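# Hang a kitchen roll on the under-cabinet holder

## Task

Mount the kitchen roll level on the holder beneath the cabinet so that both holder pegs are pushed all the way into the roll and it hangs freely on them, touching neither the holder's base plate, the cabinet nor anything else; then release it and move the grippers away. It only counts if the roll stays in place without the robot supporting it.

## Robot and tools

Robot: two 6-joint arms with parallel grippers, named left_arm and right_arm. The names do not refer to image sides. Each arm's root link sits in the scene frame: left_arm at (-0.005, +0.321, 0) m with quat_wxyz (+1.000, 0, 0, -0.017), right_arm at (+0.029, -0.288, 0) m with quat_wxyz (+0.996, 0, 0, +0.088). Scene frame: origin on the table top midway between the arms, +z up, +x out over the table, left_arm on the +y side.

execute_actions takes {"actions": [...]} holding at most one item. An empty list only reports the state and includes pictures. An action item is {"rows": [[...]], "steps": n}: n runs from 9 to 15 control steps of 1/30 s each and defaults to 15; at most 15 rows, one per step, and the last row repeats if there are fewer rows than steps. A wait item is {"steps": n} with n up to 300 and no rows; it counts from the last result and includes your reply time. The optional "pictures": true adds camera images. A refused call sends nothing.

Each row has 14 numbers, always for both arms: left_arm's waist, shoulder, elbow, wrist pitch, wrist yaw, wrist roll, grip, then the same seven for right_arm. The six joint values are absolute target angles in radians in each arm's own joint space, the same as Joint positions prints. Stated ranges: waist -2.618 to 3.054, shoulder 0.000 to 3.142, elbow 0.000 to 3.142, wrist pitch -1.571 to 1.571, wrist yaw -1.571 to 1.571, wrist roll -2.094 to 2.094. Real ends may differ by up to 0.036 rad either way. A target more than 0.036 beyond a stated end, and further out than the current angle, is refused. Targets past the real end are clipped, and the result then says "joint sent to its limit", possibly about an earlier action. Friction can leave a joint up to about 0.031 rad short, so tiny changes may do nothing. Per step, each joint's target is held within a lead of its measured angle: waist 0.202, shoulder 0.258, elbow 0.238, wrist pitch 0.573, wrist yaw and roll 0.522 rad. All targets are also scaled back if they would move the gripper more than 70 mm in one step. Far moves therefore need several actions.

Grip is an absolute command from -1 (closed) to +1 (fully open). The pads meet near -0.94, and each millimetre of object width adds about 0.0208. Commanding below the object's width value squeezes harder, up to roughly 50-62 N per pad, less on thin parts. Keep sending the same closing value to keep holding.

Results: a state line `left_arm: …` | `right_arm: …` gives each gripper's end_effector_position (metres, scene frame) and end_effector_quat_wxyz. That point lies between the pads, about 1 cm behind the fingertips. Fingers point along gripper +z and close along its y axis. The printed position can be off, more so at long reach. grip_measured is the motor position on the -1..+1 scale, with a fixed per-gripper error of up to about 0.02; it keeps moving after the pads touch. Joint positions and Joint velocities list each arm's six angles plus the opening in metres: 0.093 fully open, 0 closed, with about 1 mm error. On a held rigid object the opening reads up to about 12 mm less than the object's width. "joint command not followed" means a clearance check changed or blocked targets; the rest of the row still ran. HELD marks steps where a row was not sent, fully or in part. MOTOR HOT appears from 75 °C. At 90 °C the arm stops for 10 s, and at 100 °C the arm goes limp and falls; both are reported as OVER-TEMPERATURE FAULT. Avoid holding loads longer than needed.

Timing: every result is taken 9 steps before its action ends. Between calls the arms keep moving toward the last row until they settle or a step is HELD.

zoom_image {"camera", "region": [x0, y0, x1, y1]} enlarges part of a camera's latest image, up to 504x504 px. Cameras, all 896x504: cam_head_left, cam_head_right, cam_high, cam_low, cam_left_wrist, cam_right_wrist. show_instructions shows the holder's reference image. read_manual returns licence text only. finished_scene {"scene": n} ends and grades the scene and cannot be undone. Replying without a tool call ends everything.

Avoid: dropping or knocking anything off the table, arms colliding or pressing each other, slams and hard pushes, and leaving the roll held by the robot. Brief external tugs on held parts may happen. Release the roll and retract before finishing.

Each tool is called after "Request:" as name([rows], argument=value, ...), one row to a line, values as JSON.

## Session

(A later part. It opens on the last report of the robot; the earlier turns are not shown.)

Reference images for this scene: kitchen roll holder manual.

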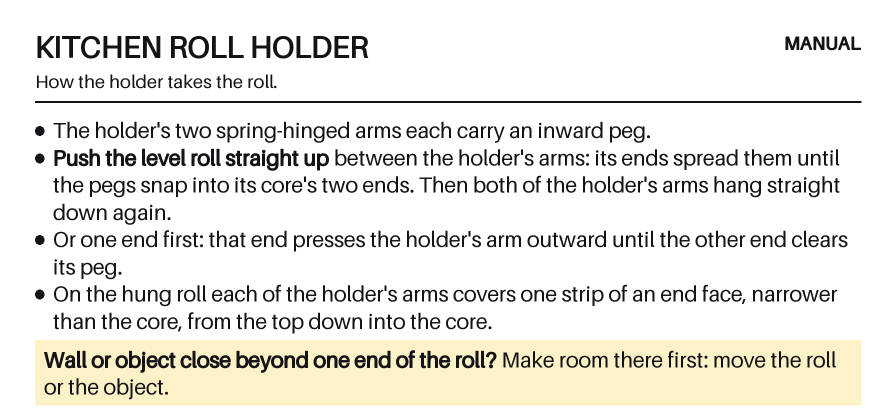

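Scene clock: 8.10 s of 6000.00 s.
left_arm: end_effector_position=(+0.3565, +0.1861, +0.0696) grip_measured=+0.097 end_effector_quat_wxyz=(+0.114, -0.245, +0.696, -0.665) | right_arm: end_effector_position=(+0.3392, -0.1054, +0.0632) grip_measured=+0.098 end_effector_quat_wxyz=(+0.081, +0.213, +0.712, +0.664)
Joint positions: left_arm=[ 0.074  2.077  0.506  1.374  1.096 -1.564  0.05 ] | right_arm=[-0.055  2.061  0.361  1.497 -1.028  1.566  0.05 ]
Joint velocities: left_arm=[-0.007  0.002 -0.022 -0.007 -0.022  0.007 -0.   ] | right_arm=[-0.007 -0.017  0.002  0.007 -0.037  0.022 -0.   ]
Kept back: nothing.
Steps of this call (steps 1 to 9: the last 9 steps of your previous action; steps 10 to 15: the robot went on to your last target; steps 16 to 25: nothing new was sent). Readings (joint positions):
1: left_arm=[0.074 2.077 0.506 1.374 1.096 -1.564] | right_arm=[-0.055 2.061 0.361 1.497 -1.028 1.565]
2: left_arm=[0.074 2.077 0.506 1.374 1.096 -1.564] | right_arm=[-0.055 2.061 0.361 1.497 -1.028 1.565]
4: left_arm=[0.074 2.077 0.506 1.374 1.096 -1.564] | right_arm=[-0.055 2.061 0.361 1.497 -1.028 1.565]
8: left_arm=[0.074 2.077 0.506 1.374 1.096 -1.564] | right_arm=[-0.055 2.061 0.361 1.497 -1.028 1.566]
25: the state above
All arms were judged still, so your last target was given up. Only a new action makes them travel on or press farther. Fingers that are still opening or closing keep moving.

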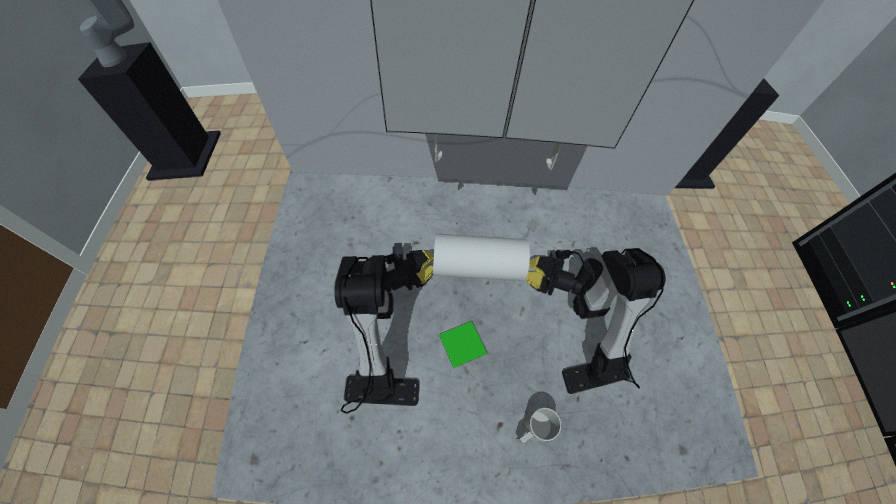

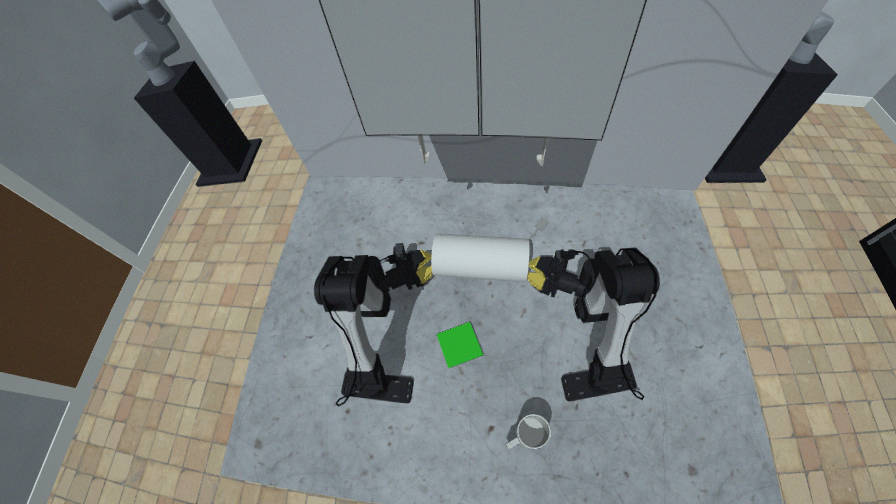

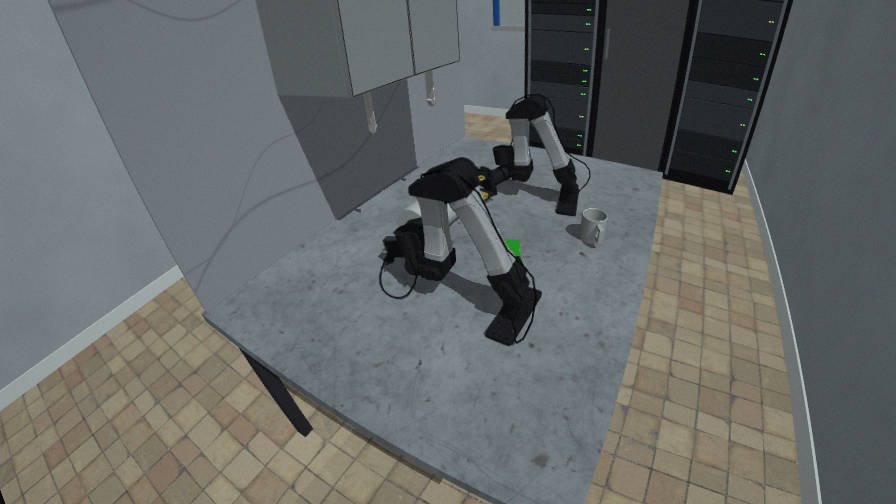

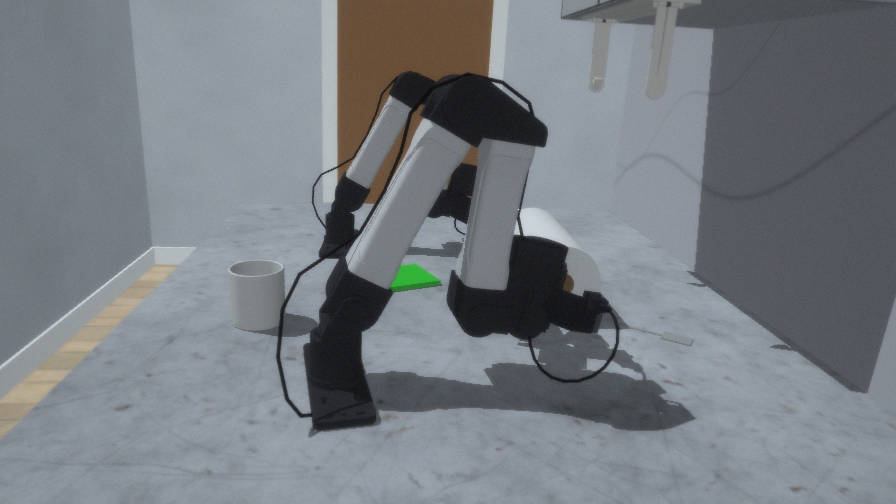

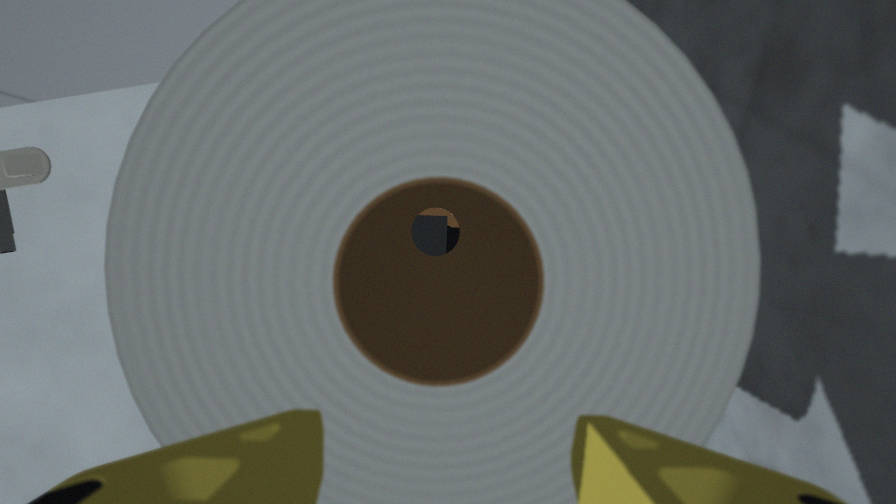

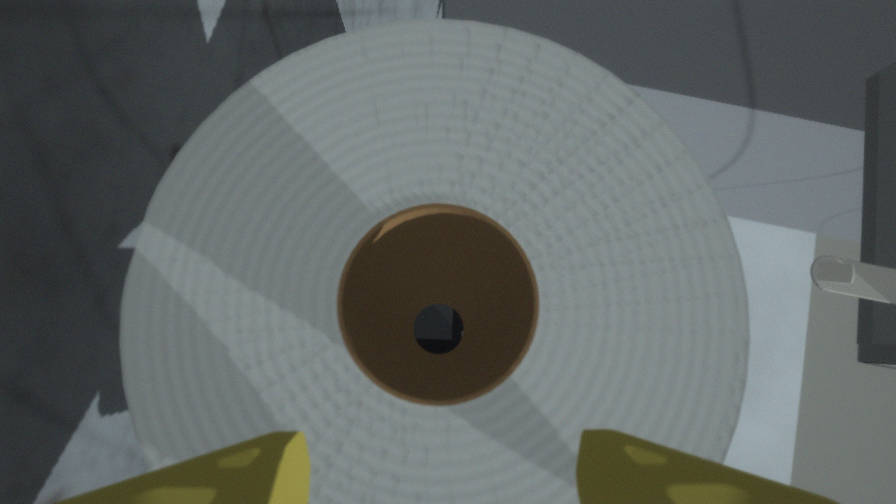

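Request:
execute_actions([
  {"rows":[[0.03,2.07,0.52,1.39,1.15,-1.57,0.1,-0.01,2.05,0.38,1.52,-1.08,1.57,0.1],[0.03,2.07,0.52,1.39,1.15,-1.57,0.1,-0.01,2.05,0.38,1.52,-1.08,1.57,0.1],[0.03,2.07,0.52,1.39,1.15,-1.57,0.1,-0.01,2.05,0.38,1.52,-1.08,1.57,0.1],[0.0,2.07,0.52,1.39,1.18,-1.57,0.1,0.02,2.05,0.38,1.52,-1.11,1.57,0.1]],"steps":12},
])

Request:
execute_actions([
  {"rows":[[-0.003,2.03,0.57,1.32,1.18,-1.57,0.1,0.016,2.0,0.43,1.44,-1.11,1.57,0.1]],"steps":10},
])

Request:
execute_actions([
  {"rows":[[-0.009,1.986,0.667,1.214,1.18,-1.57,0.1,0.006,1.943,0.526,1.322,-1.11,1.57,0.1]],"steps":10},
])

Request:
execute_actions([
  {"rows":[[-0.015,1.942,0.763,1.108,1.18,-1.57,0.1,-0.003,1.887,0.622,1.203,-1.11,1.57,0.1]],"steps":10},
])

Request:
execute_actions([
  {"rows":[[-0.021,1.898,0.86,1.002,1.185,-1.57,0.1,-0.011,1.83,0.718,1.085,-1.115,1.57,0.1]],"steps":10},
])

Request:
execute_actions([
  {"rows":[[-0.028,1.853,0.957,0.897,1.185,-1.57,0.1,-0.018,1.773,0.813,0.967,-1.115,1.57,0.1]],"steps":10},
])

Request:
execute_actions([
  {"rows":[[-0.034,1.809,1.053,0.791,1.19,-1.57,0.1,-0.024,1.717,0.909,0.848,-1.12,1.57,0.1]],"steps":10},
])

Request:
execute_actions([
  {"rows":[[-0.04,1.765,1.15,0.685,1.19,-1.57,0.1,-0.03,1.66,1.005,0.73,-1.12,1.57,0.1]],"steps":10},
])

Request:
execute_actions([
  {"steps":30},
], pictures=true)

Request:
zoom_image(camera="cam_head_right", region=[380,120,580,230])

Request:
zoom_image(camera="cam_head_left", region=[390,120,590,230])

Scene clock: 9.47 s of 6000.00 s.
left_arm: end_effector_position=(+0.3566, +0.1847, +0.0695) grip_measured=+0.097 end_effector_quat_wxyz=(+0.114, -0.245, +0.697, -0.665) | right_arm: end_effector_position=(+0.3377, -0.1031, +0.0644) grip_measured=+0.098 end_effector_quat_wxyz=(+0.080, +0.208, +0.712, +0.666)
Joint positions: left_arm=[ 0.069  2.077  0.506  1.374  1.09  -1.564  0.05 ] | right_arm=[-0.048  2.061  0.361  1.505 -1.031  1.568  0.05 ]
Joint velocities: left_arm=[-0.002  0.002  0.002 -0.037 -0.066  0.007  0.   ] | right_arm=[-0.022 -0.007  0.002  0.095 -0.022 -0.022  0.   ]
Steps of this call (steps 1 to 38: nothing new was sent; steps 39 to 41: the first 3 steps of this action). Readings (joint positions):
39: left_arm=[0.071 2.077 0.506 1.374 1.097 -1.564] | right_arm=[-0.052 2.061 0.361 1.499 -1.030 1.566]
40: left_arm=[0.069 2.077 0.506 1.374 1.094 -1.564] | right_arm=[-0.049 2.061 0.361 1.502 -1.031 1.567]
41: the state above

Scene clock: 9.80 s of 6000.00 s.
left_arm: end_effector_position=(+0.3613, +0.1855, +0.0699) grip_measured=+0.097 end_effector_quat_wxyz=(+0.122, -0.252, +0.696, -0.662) | right_arm: end_effector_position=(+0.3352, -0.0989, +0.0668) grip_measured=+0.098 end_effector_quat_wxyz=(+0.073, +0.199, +0.713, +0.669)
Joint positions: left_arm=[ 0.065  2.074  0.511  1.367  1.063 -1.564  0.05 ] | right_arm=[-0.038  2.055  0.365  1.5   -1.044  1.57   0.05 ]
Joint velocities: left_arm=[-0.007 -0.139  0.261 -0.564 -0.007 -0.007 -0.   ] | right_arm=[ 0.017 -0.295  0.173 -0.637 -0.139  0.007  0.001]
Steps of this call (steps 1 to 9: the last 9 steps of your previous action; step 10: the first step of this action). Readings (joint positions):
10: the state above

Scene clock: 10.13 s of 6000.00 s.
left_arm: end_effector_position=(+0.3769, +0.1868, +0.0810) grip_measured=+0.097 end_effector_quat_wxyz=(+0.131, -0.252, +0.694, -0.661) | right_arm: end_effector_position=(+0.3461, -0.0963, +0.0790) grip_measured=+0.098 end_effector_quat_wxyz=(+0.074, +0.190, +0.711, +0.672)
Joint positions: left_arm=[ 0.064  2.045  0.566  1.294  1.05  -1.564  0.05 ] | right_arm=[-0.038  2.01   0.413  1.424 -1.056  1.571  0.05 ]
Joint velocities: left_arm=[-0.022 -0.139  0.593 -1.062 -0.022 -0.007  0.   ] | right_arm=[-0.027 -0.31   0.51  -1.282 -0.125  0.022 -0.   ]
Steps of this call (steps 1 to 9: the last 9 steps of your previous action; step 10: the first step of this action). Readings (joint positions):
10: the state above

Scene clock: 10.47 s of 6000.00 s.
left_arm: end_effector_position=(+0.4041, +0.1891, +0.1093) grip_measured=+0.097 end_effector_quat_wxyz=(+0.155, -0.242, +0.690, -0.665) | right_arm: end_effector_position=(+0.3704, -0.0931, +0.1046) grip_measured=+0.098 end_effector_quat_wxyz=(+0.089, +0.173, +0.707, +0.680)
Joint positions: left_arm=[ 0.063  1.996  0.668  1.195  1.031 -1.564  0.05 ] | right_arm=[-0.039  1.95   0.512  1.314 -1.06   1.573  0.05 ]
Joint velocities: left_arm=[-0.007 -0.071  0.545 -1.165  0.022 -0.022  0.   ] | right_arm=[-0.046 -0.276  0.496 -1.253 -0.037  0.007 -0.   ]
Steps of this call (steps 1 to 9: the last 9 steps of your previous action; step 10: the first step of this action). Readings (joint positions):
10: the state above

Scene clock: 10.80 s of 6000.00 s.
left_arm: end_effector_position=(+0.4233, +0.1882, +0.1375) grip_measured=+0.097 end_effector_quat_wxyz=(+0.166, -0.229, +0.688, -0.669) | right_arm: end_effector_position=(+0.3930, -0.0938, +0.1310) grip_measured=+0.098 end_effector_quat_wxyz=(+0.102, +0.166, +0.704, +0.683)
Joint positions: left_arm=[ 0.06   1.952  0.762  1.091  1.031 -1.565  0.05 ] | right_arm=[-0.05   1.894  0.608  1.193 -1.063  1.573  0.05 ]
Joint velocities: left_arm=[-0.002 -0.056  0.554 -1.267 -0.051 -0.051 -0.   ] | right_arm=[-0.037 -0.237  0.496 -1.282 -0.139  0.037 -0.   ]
Steps of this call (steps 1 to 9: the last 9 steps of your previous action; step 10: the first step of this action). Readings (joint positions):
10: the state above

Scene clock: 11.13 s of 6000.00 s.
left_arm: end_effector_position=(+0.4388, +0.1864, +0.1705) grip_measured=+0.097 end_effector_quat_wxyz=(+0.175, -0.214, +0.685, -0.674) | right_arm: end_effector_position=(+0.4125, -0.0955, +0.1627) grip_measured=+0.098 end_effector_quat_wxyz=(+0.117, +0.157, +0.700, +0.687)
Joint positions: left_arm=[ 0.056  1.907  0.859  0.988  1.036 -1.567  0.05 ] | right_arm=[-0.061  1.837  0.705  1.073 -1.065  1.572  0.05 ]
Joint velocities: left_arm=[-0.002  0.002  0.554 -1.223  0.037 -0.11   0.   ] | right_arm=[-0.046 -0.212  0.496 -1.355 -0.081 -0.081 -0.   ]
Steps of this call (steps 1 to 9: the last 9 steps of your previous action; step 10: the first step of this action). Readings (joint positions):
10: the state above

Scene clock: 11.47 s of 6000.00 s.
left_arm: end_effector_position=(+0.4504, +0.1840, +0.2070) grip_measured=+0.097 end_effector_quat_wxyz=(+0.185, -0.198, +0.683, -0.679) | right_arm: end_effector_position=(+0.4281, -0.0980, +0.1980) grip_measured=+0.098 end_effector_quat_wxyz=(+0.133, +0.149, +0.696, +0.690)
Joint positions: left_arm=[ 0.051  1.862  0.955  0.885  1.04  -1.569  0.05 ] | right_arm=[-0.07   1.78   0.801  0.955 -1.064  1.571  0.05 ]
Joint velocities: left_arm=[-0.007 -0.022  0.559 -1.209 -0.007 -0.037 -0.   ] | right_arm=[-0.037 -0.144  0.496 -1.355 -0.081 -0.066 -0.   ]
Steps of this call (steps 1 to 9: the last 9 steps of your previous action; step 10: the first step of this action). Readings (joint positions):
10: the state above

Scene clock: 11.80 s of 6000.00 s.
left_arm: end_effector_position=(+0.4572, +0.1814, +0.2458) grip_measured=+0.097 end_effector_quat_wxyz=(+0.193, -0.182, +0.680, -0.683) | right_arm: end_effector_position=(+0.4389, -0.1006, +0.2362) grip_measured=+0.098 end_effector_quat_wxyz=(+0.147, +0.140, +0.692, +0.693)
Joint positions: left_arm=[ 0.046  1.816  1.051  0.782  1.047 -1.571  0.05 ] | right_arm=[-0.079  1.724  0.897  0.835 -1.064  1.569  0.05 ]
Joint velocities: left_arm=[ 0.007  0.027  0.574 -1.341  0.066 -0.037 -0.001] | right_arm=[-0.037 -0.134  0.51  -1.326 -0.081  0.022 -0.001]
Steps of this call (steps 1 to 9: the last 9 steps of your previous action; step 10: the first step of this action). Readings (joint positions):
10: the state above

Scene clock: 12.80 s of 6000.00 s.
left_arm: end_effector_position=(+0.4591, +0.1789, +0.2812) grip_measured=+0.097 end_effector_quat_wxyz=(+0.198, -0.172, +0.678, -0.686) | right_arm: end_effector_position=(+0.4440, -0.1034, +0.2722) grip_measured=+0.098 end_effector_quat_wxyz=(+0.160, +0.135, +0.688, +0.695)
Joint positions: left_arm=[ 0.041  1.772  1.136  0.678  1.05  -1.573  0.05 ] | right_arm=[-0.086  1.671  0.982  0.722 -1.061  1.567  0.05 ]
Joint velocities: left_arm=[-0.012 -0.002 -0.037  0.037  0.007  0.007  0.001] | right_arm=[-0.007 -0.002 -0.007  0.007 -0.051  0.007 -0.001]
Kept back: nothing.
Steps of this call (steps 1 to 9: the last 9 steps of your previous action; steps 10 to 30: the robot went on to your last target). Readings (joint positions):
1: left_arm=[0.046 1.816 1.073 0.747 1.047 -1.572] | right_arm=[-0.081 1.719 0.918 0.799 -1.064 1.569]
2: left_arm=[0.045 1.814 1.092 0.728 1.047 -1.572] | right_arm=[-0.082 1.711 0.938 0.777 -1.063 1.569]
4: left_arm=[0.042 1.799 1.119 0.712 1.047 -1.573] | right_arm=[-0.085 1.691 0.967 0.757 -1.061 1.569]
8: left_arm=[0.041 1.773 1.136 0.710 1.049 -1.573] | right_arm=[-0.086 1.671 0.982 0.748 -1.061 1.568]
30: the state above
All arms were judged still, so your last target was given up. Only a new action makes them travel on or press farther. Fingers that are still opening or closing keep moving.

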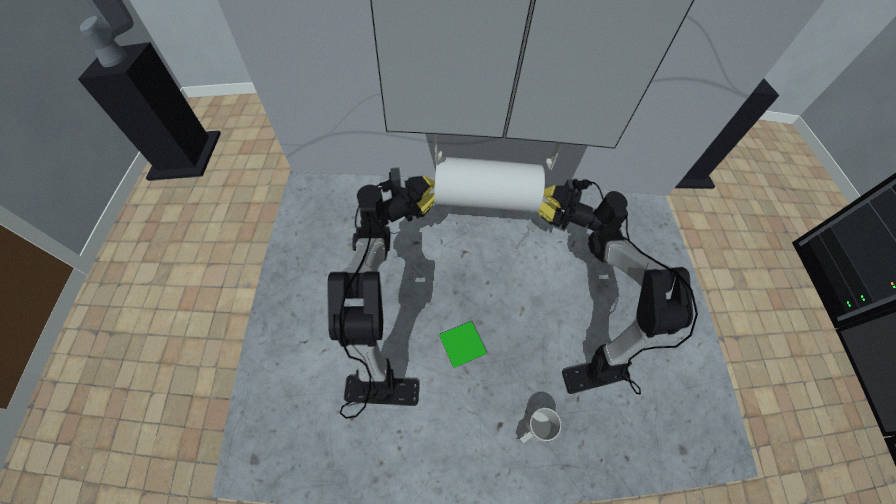

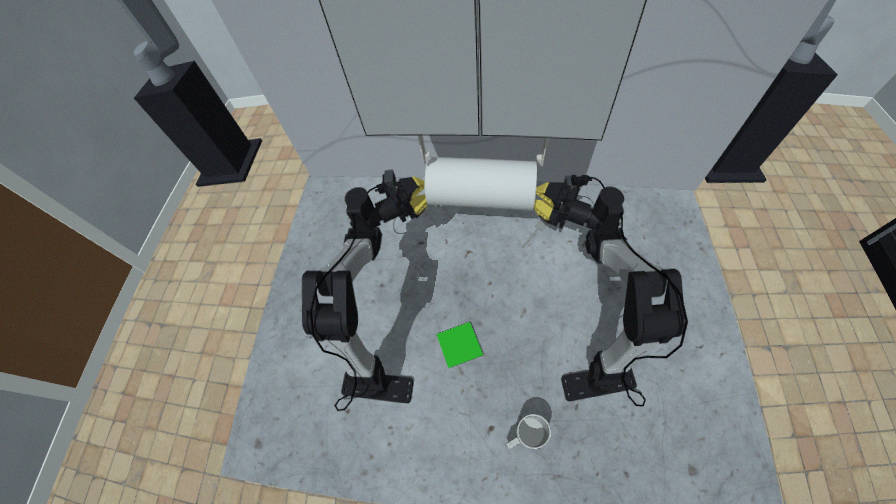

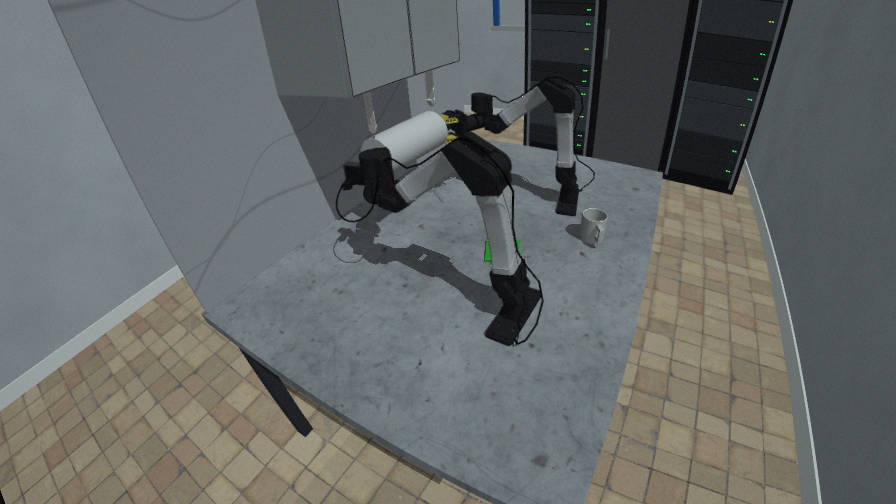

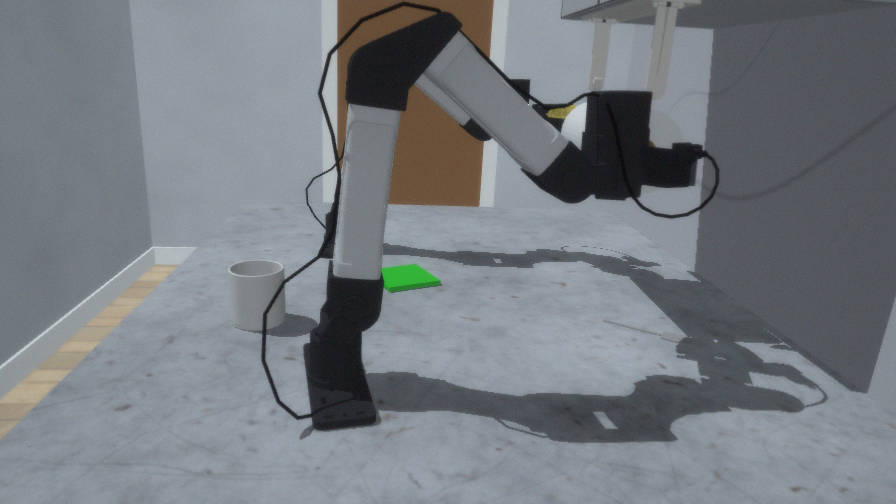

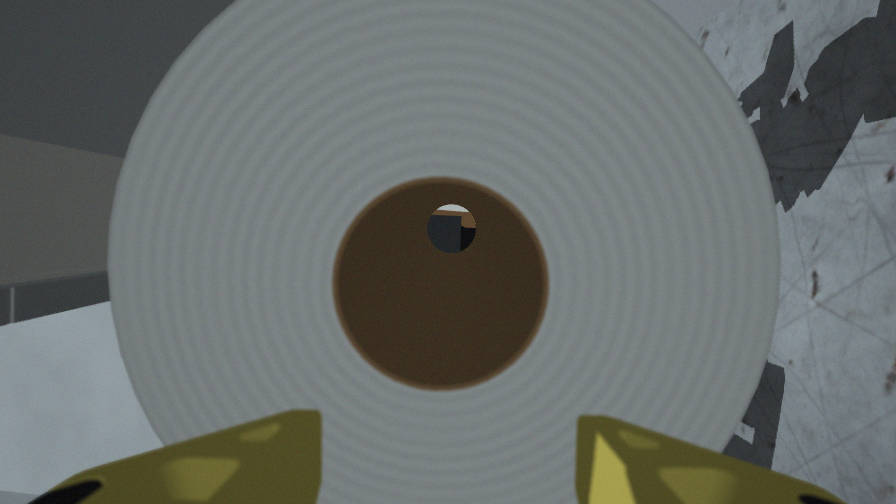

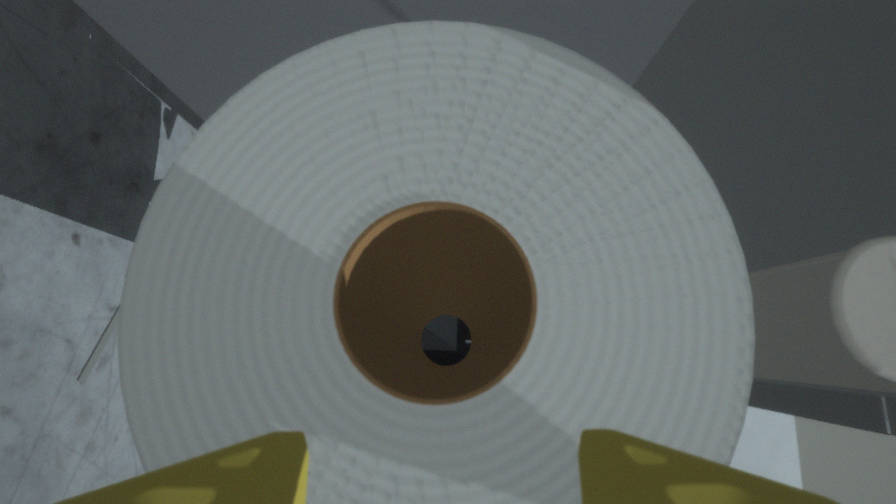

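Region (380, 120, 580, 230) of cam_head_right's 896x504 image, scaled by 2.520, with more detail than that image has; it fills the top 277 rows of this view, and the rest is white.

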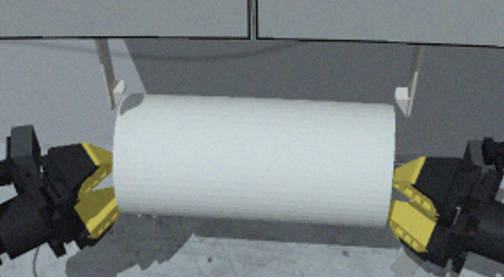

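Region (390, 120, 590, 230) of cam_head_left's 896x504 image, scaled by 2.520, with more detail than that image has; it fills the top 277 rows of this view, and the rest is white.

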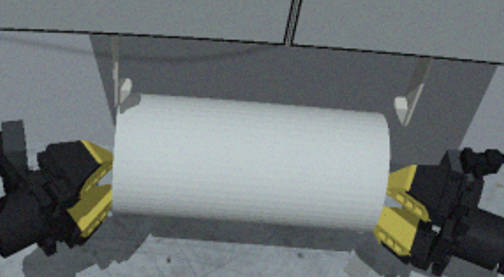

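Request:
execute_actions([
  {"rows":[[-0.055,1.765,1.15,0.65,1.21,-1.57,0.1,-0.045,1.66,1.03,0.68,-1.10,1.57,0.1]],"steps":15},
])

Request:
execute_actions([
  {"rows":[[-0.055,1.755,1.19,0.60,1.21,-1.57,0.1,-0.045,1.655,1.06,0.635,-1.10,1.57,0.1]],"steps":15},
])

Request:
execute_actions([
  {"steps":25},
], pictures=true)

Request:
zoom_image(camera="cam_head_right", region=[380,120,580,230])

Request:
zoom_image(camera="cam_head_left", region=[390,120,590,230])

Scene clock: 13.47 s of 6000.00 s.
left_arm: end_effector_position=(+0.4541, +0.1703, +0.2776) grip_measured=+0.097 end_effector_quat_wxyz=(+0.179, -0.168, +0.684, -0.687) | right_arm: end_effector_position=(+0.4527, -0.1128, +0.2723) grip_measured=+0.098 end_effector_quat_wxyz=(+0.167, +0.157, +0.687, +0.689)
Joint positions: left_arm=[ 0.026  1.772  1.136  0.655  1.069 -1.573  0.05 ] | right_arm=[-0.105  1.671  0.999  0.683 -1.038  1.567  0.05 ]
Joint velocities: left_arm=[-0.037 -0.007 -0.012 -0.081  0.168  0.051 -0.001] | right_arm=[-0.046 -0.012  0.002 -0.037  0.081  0.051  0.   ]
Steps of this call (steps 1 to 14: nothing new was sent; steps 15 to 20: the first 6 steps of this action). Readings (joint positions):
15: left_arm=[0.040 1.772 1.136 0.673 1.051 -1.573] | right_arm=[-0.087 1.671 0.985 0.714 -1.059 1.567]
16: left_arm=[0.038 1.772 1.136 0.668 1.054 -1.573] | right_arm=[-0.091 1.671 0.989 0.705 -1.056 1.567]
18: left_arm=[0.031 1.772 1.136 0.659 1.061 -1.573] | right_arm=[-0.099 1.671 0.996 0.692 -1.047 1.567]
20: the state above

Scene clock: 13.97 s of 6000.00 s.
left_arm: end_effector_position=(+0.4536, +0.1679, +0.2828) grip_measured=+0.097 end_effector_quat_wxyz=(+0.166, -0.164, +0.687, -0.688) | right_arm: end_effector_position=(+0.4600, -0.1153, +0.2776) grip_measured=+0.098 end_effector_quat_wxyz=(+0.171, +0.170, +0.687, +0.686)
Joint positions: left_arm=[ 0.024  1.772  1.166  0.612  1.09  -1.573  0.05 ] | right_arm=[-0.107  1.671  1.031  0.637 -1.014  1.567  0.05 ]
Joint velocities: left_arm=[ 0.007 -0.007  0.037  0.051 -0.022 -0.007  0.001] | right_arm=[ 0.007 -0.007  0.061 -0.022  0.051 -0.066  0.   ]
Steps of this call (steps 1 to 9: the last 9 steps of your previous action; steps 10 to 15: the first 6 steps of this action). Readings (joint positions):
10: left_arm=[0.024 1.772 1.140 0.637 1.089 -1.573] | right_arm=[-0.107 1.671 1.004 0.662 -1.019 1.567]
11: left_arm=[0.024 1.772 1.147 0.625 1.089 -1.573] | right_arm=[-0.107 1.671 1.011 0.650 -1.017 1.567]
13: left_arm=[0.024 1.772 1.160 0.615 1.090 -1.573] | right_arm=[-0.107 1.671 1.025 0.641 -1.015 1.567]
15: the state above

Scene clock: 14.80 s of 6000.00 s.
left_arm: end_effector_position=(+0.4533, +0.1677, +0.2807) grip_measured=+0.097 end_effector_quat_wxyz=(+0.160, -0.168, +0.688, -0.687) | right_arm: end_effector_position=(+0.4606, -0.1155, +0.2756) grip_measured=+0.098 end_effector_quat_wxyz=(+0.168, +0.176, +0.688, +0.684)
Joint positions: left_arm=[ 0.024  1.772  1.167  0.597  1.093 -1.573  0.05 ] | right_arm=[-0.107  1.671  1.032  0.622 -1.011  1.567  0.05 ]
Joint velocities: left_arm=[-0.012 -0.012 -0.012  0.022  0.022 -0.022 -0.   ] | right_arm=[-0.007  0.007 -0.012  0.081  0.051 -0.037 -0.   ]
Kept back: nothing.
Steps of this call (steps 1 to 9: the last 9 steps of your previous action; steps 10 to 25: the robot went on to your last target). Readings (joint positions):
1: left_arm=[0.024 1.772 1.167 0.610 1.090 -1.573] | right_arm=[-0.107 1.671 1.032 0.636 -1.013 1.567]
2: left_arm=[0.024 1.772 1.167 0.609 1.091 -1.573] | right_arm=[-0.107 1.671 1.032 0.634 -1.013 1.567]
4: left_arm=[0.024 1.772 1.167 0.604 1.092 -1.573] | right_arm=[-0.107 1.671 1.032 0.629 -1.012 1.567]
8: left_arm=[0.024 1.772 1.167 0.599 1.092 -1.573] | right_arm=[-0.107 1.671 1.032 0.625 -1.012 1.567]
25: the state above

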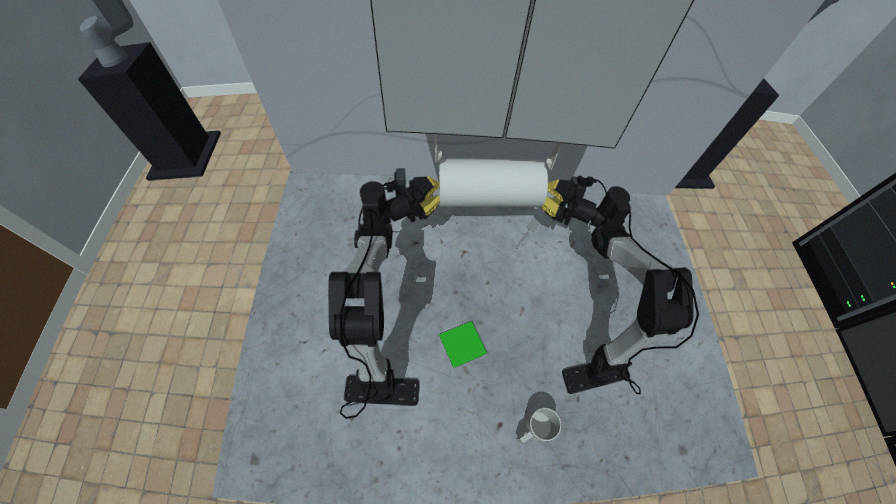

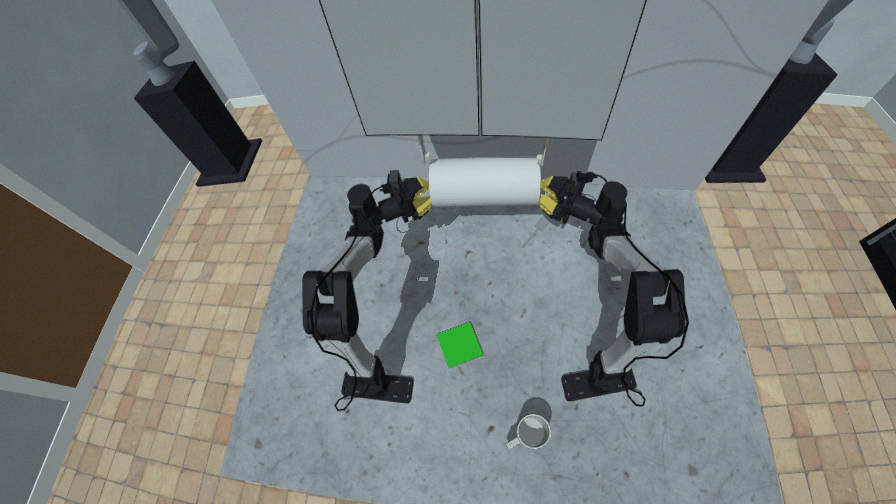

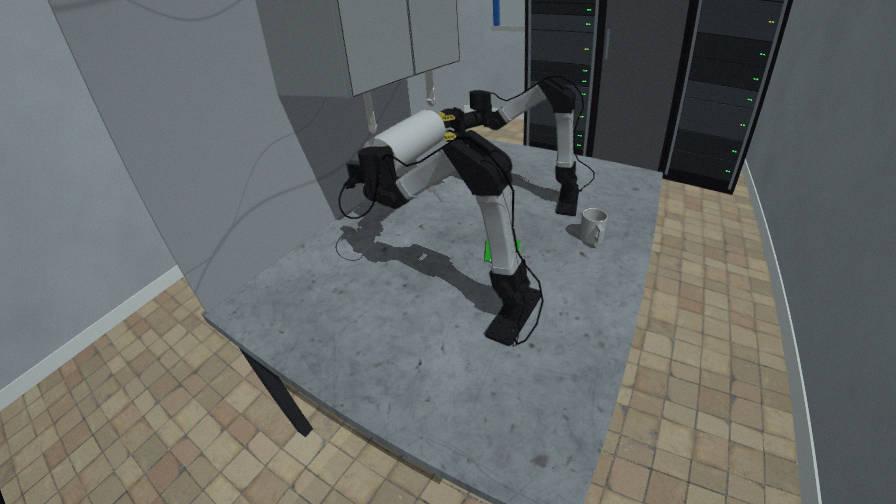

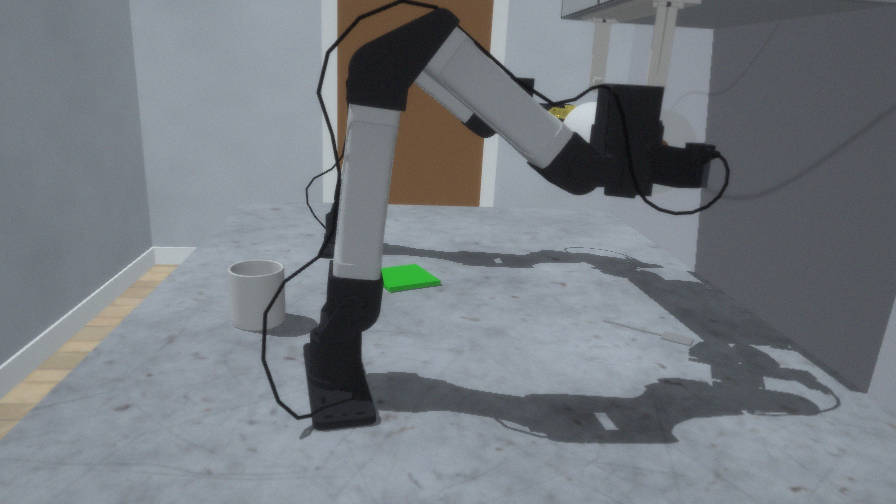

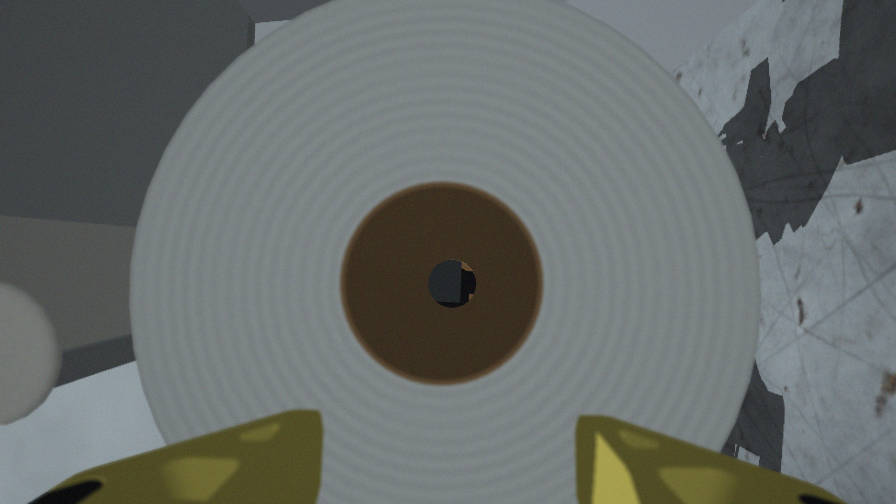

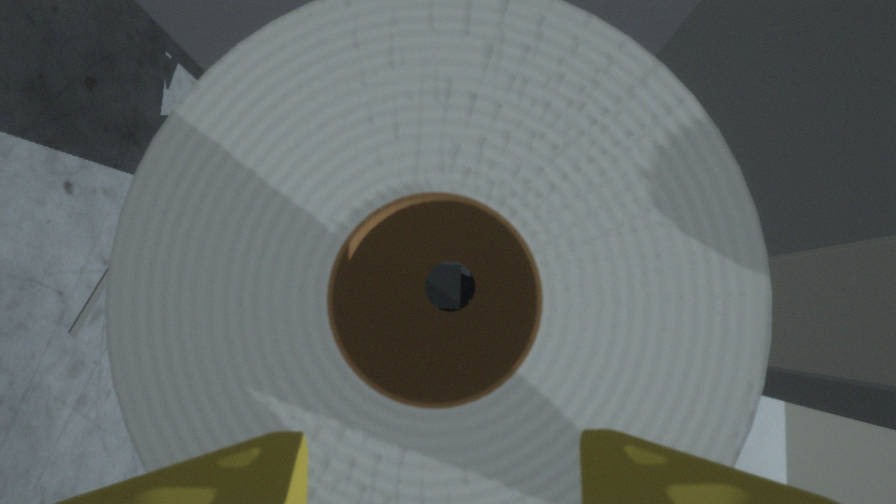

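Region (380, 120, 580, 230) of cam_head_right's 896x504 image, scaled by 2.520, with more detail than that image has; it fills the top 277 rows of this view, and the rest is white.

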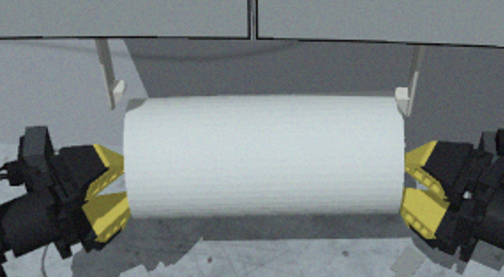

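Region (390, 120, 590, 230) of cam_head_left's 896x504 image, scaled by 2.520, with more detail than that image has; it fills the top 277 rows of this view, and the rest is white.

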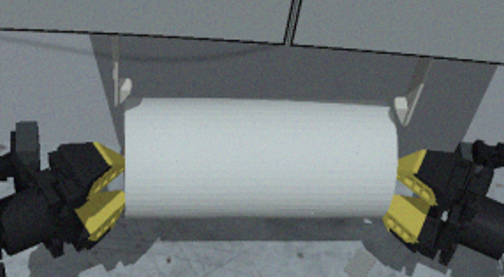

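Request:
execute_actions([
  {"rows":[[-0.035,1.725,1.19,0.575,1.21,-1.57,0.1,-0.022,1.62,1.05,0.615,-1.115,1.57,0.1]],"steps":15},
])

Request:
execute_actions([
  {"steps":30},
], pictures=true)

Request:
zoom_image(camera="cam_head_right", region=[380,120,580,230])

Scene clock: 15.40 s of 6000.00 s.
left_arm: end_effector_position=(+0.4493, +0.1706, +0.2898) grip_measured=+0.097 end_effector_quat_wxyz=(+0.165, -0.167, +0.687, -0.688) | right_arm: end_effector_position=(+0.4542, -0.1128, +0.2847) grip_measured=+0.098 end_effector_quat_wxyz=(+0.168, +0.169, +0.688, +0.686)
Joint positions: left_arm=[ 0.031  1.745  1.167  0.578  1.095 -1.573  0.05 ] | right_arm=[-0.101  1.643  1.032  0.605 -1.014  1.567  0.05 ]
Joint velocities: left_arm=[ 0.027 -0.11  -0.002 -0.022 -0.051 -0.007 -0.001] | right_arm=[ 0.017 -0.11   0.017  0.007  0.022 -0.022 -0.   ]
Steps of this call (steps 1 to 12: the robot went on to your last target; steps 13 to 18: the first 6 steps of this action). Readings (joint positions):
13: left_arm=[0.025 1.770 1.167 0.592 1.094 -1.573] | right_arm=[-0.107 1.668 1.032 0.618 -1.011 1.567]
14: left_arm=[0.026 1.765 1.167 0.583 1.094 -1.573] | right_arm=[-0.106 1.663 1.032 0.610 -1.011 1.567]
16: left_arm=[0.029 1.754 1.167 0.578 1.095 -1.573] | right_arm=[-0.103 1.652 1.032 0.605 -1.012 1.567]
18: the state above

Scene clock: 16.40 s of 6000.00 s.
left_arm: end_effector_position=(+0.4486, +0.1707, +0.2909) grip_measured=+0.097 end_effector_quat_wxyz=(+0.165, -0.167, +0.687, -0.687) | right_arm: end_effector_position=(+0.4533, -0.1125, +0.2854) grip_measured=+0.098 end_effector_quat_wxyz=(+0.167, +0.168, +0.688, +0.686)
Joint positions: left_arm=[ 0.031  1.741  1.167  0.573  1.095 -1.573  0.05 ] | right_arm=[-0.1    1.64   1.032  0.602 -1.016  1.567  0.05 ]
Joint velocities: left_arm=[ 0.002  0.012 -0.002  0.125  0.022  0.022 -0.001] | right_arm=[ 0.002  0.007  0.017 -0.037 -0.066 -0.007 -0.   ]
Kept back: nothing.
Steps of this call (steps 1 to 9: the last 9 steps of your previous action; steps 10 to 15: the robot went on to your last target; steps 16 to 30: nothing new was sent). Readings (joint positions):
1: left_arm=[0.031 1.742 1.167 0.578 1.095 -1.573] | right_arm=[-0.100 1.641 1.032 0.605 -1.015 1.567]
2: left_arm=[0.031 1.741 1.167 0.578 1.095 -1.573] | right_arm=[-0.100 1.640 1.032 0.605 -1.016 1.567]
4: left_arm=[0.031 1.741 1.167 0.577 1.095 -1.573] | right_arm=[-0.100 1.640 1.032 0.605 -1.016 1.567]
8: left_arm=[0.031 1.741 1.167 0.574 1.095 -1.573] | right_arm=[-0.100 1.640 1.032 0.603 -1.016 1.567]
30: the state above
All arms were judged still, so your last target was given up. Only a new action makes them travel on or press farther. Fingers that are still opening or closing keep moving.

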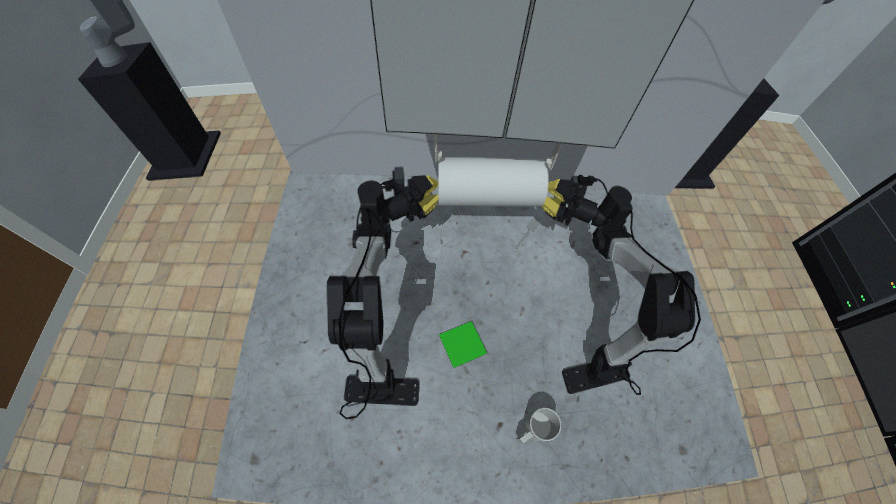

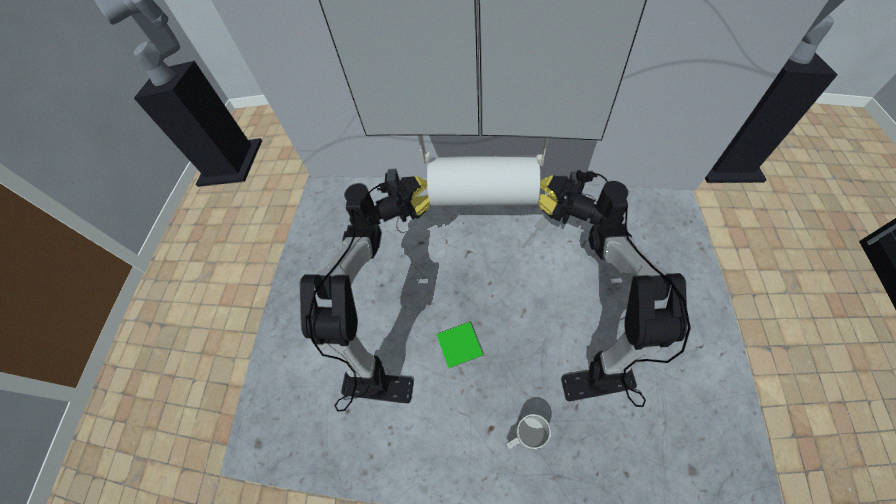

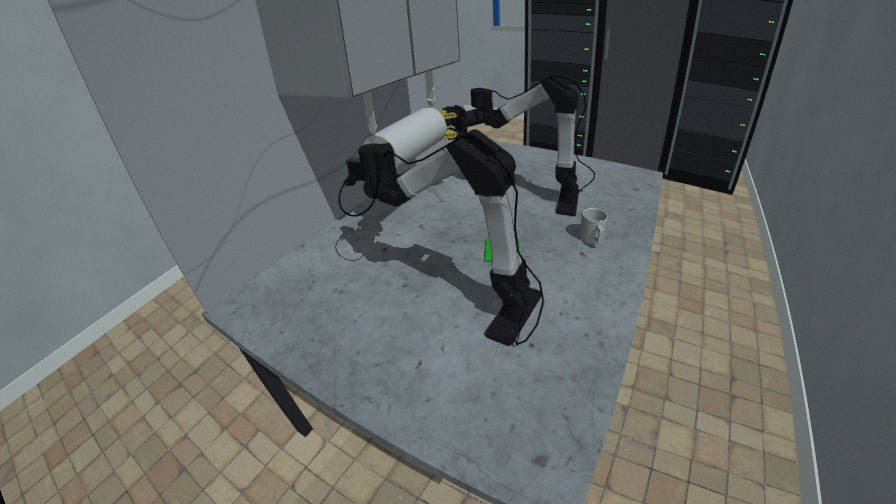

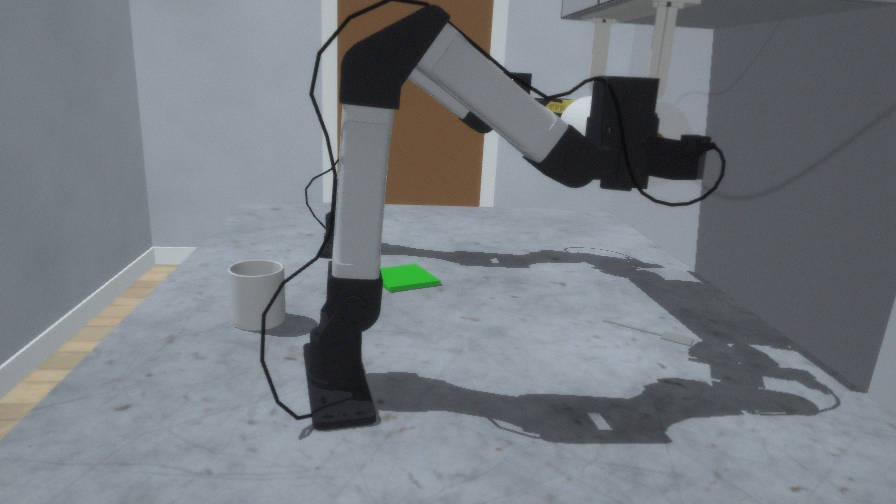

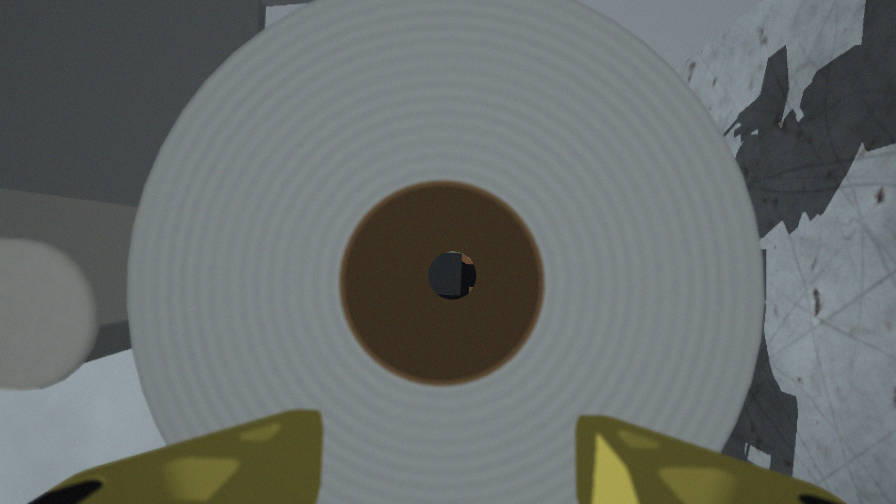

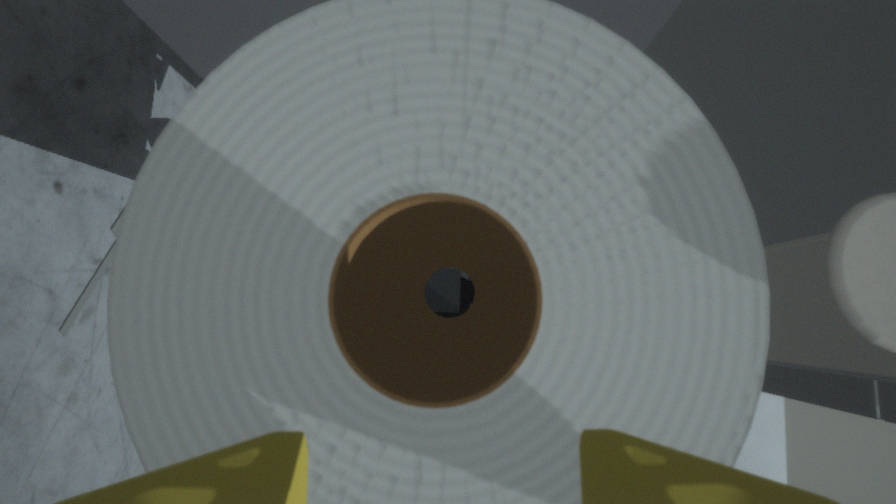

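Region (380, 120, 580, 230) of cam_head_right's 896x504 image, scaled by 2.520, with more detail than that image has; it fills the top 277 rows of this view, and the rest is white.

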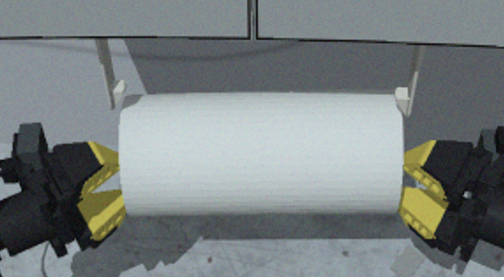

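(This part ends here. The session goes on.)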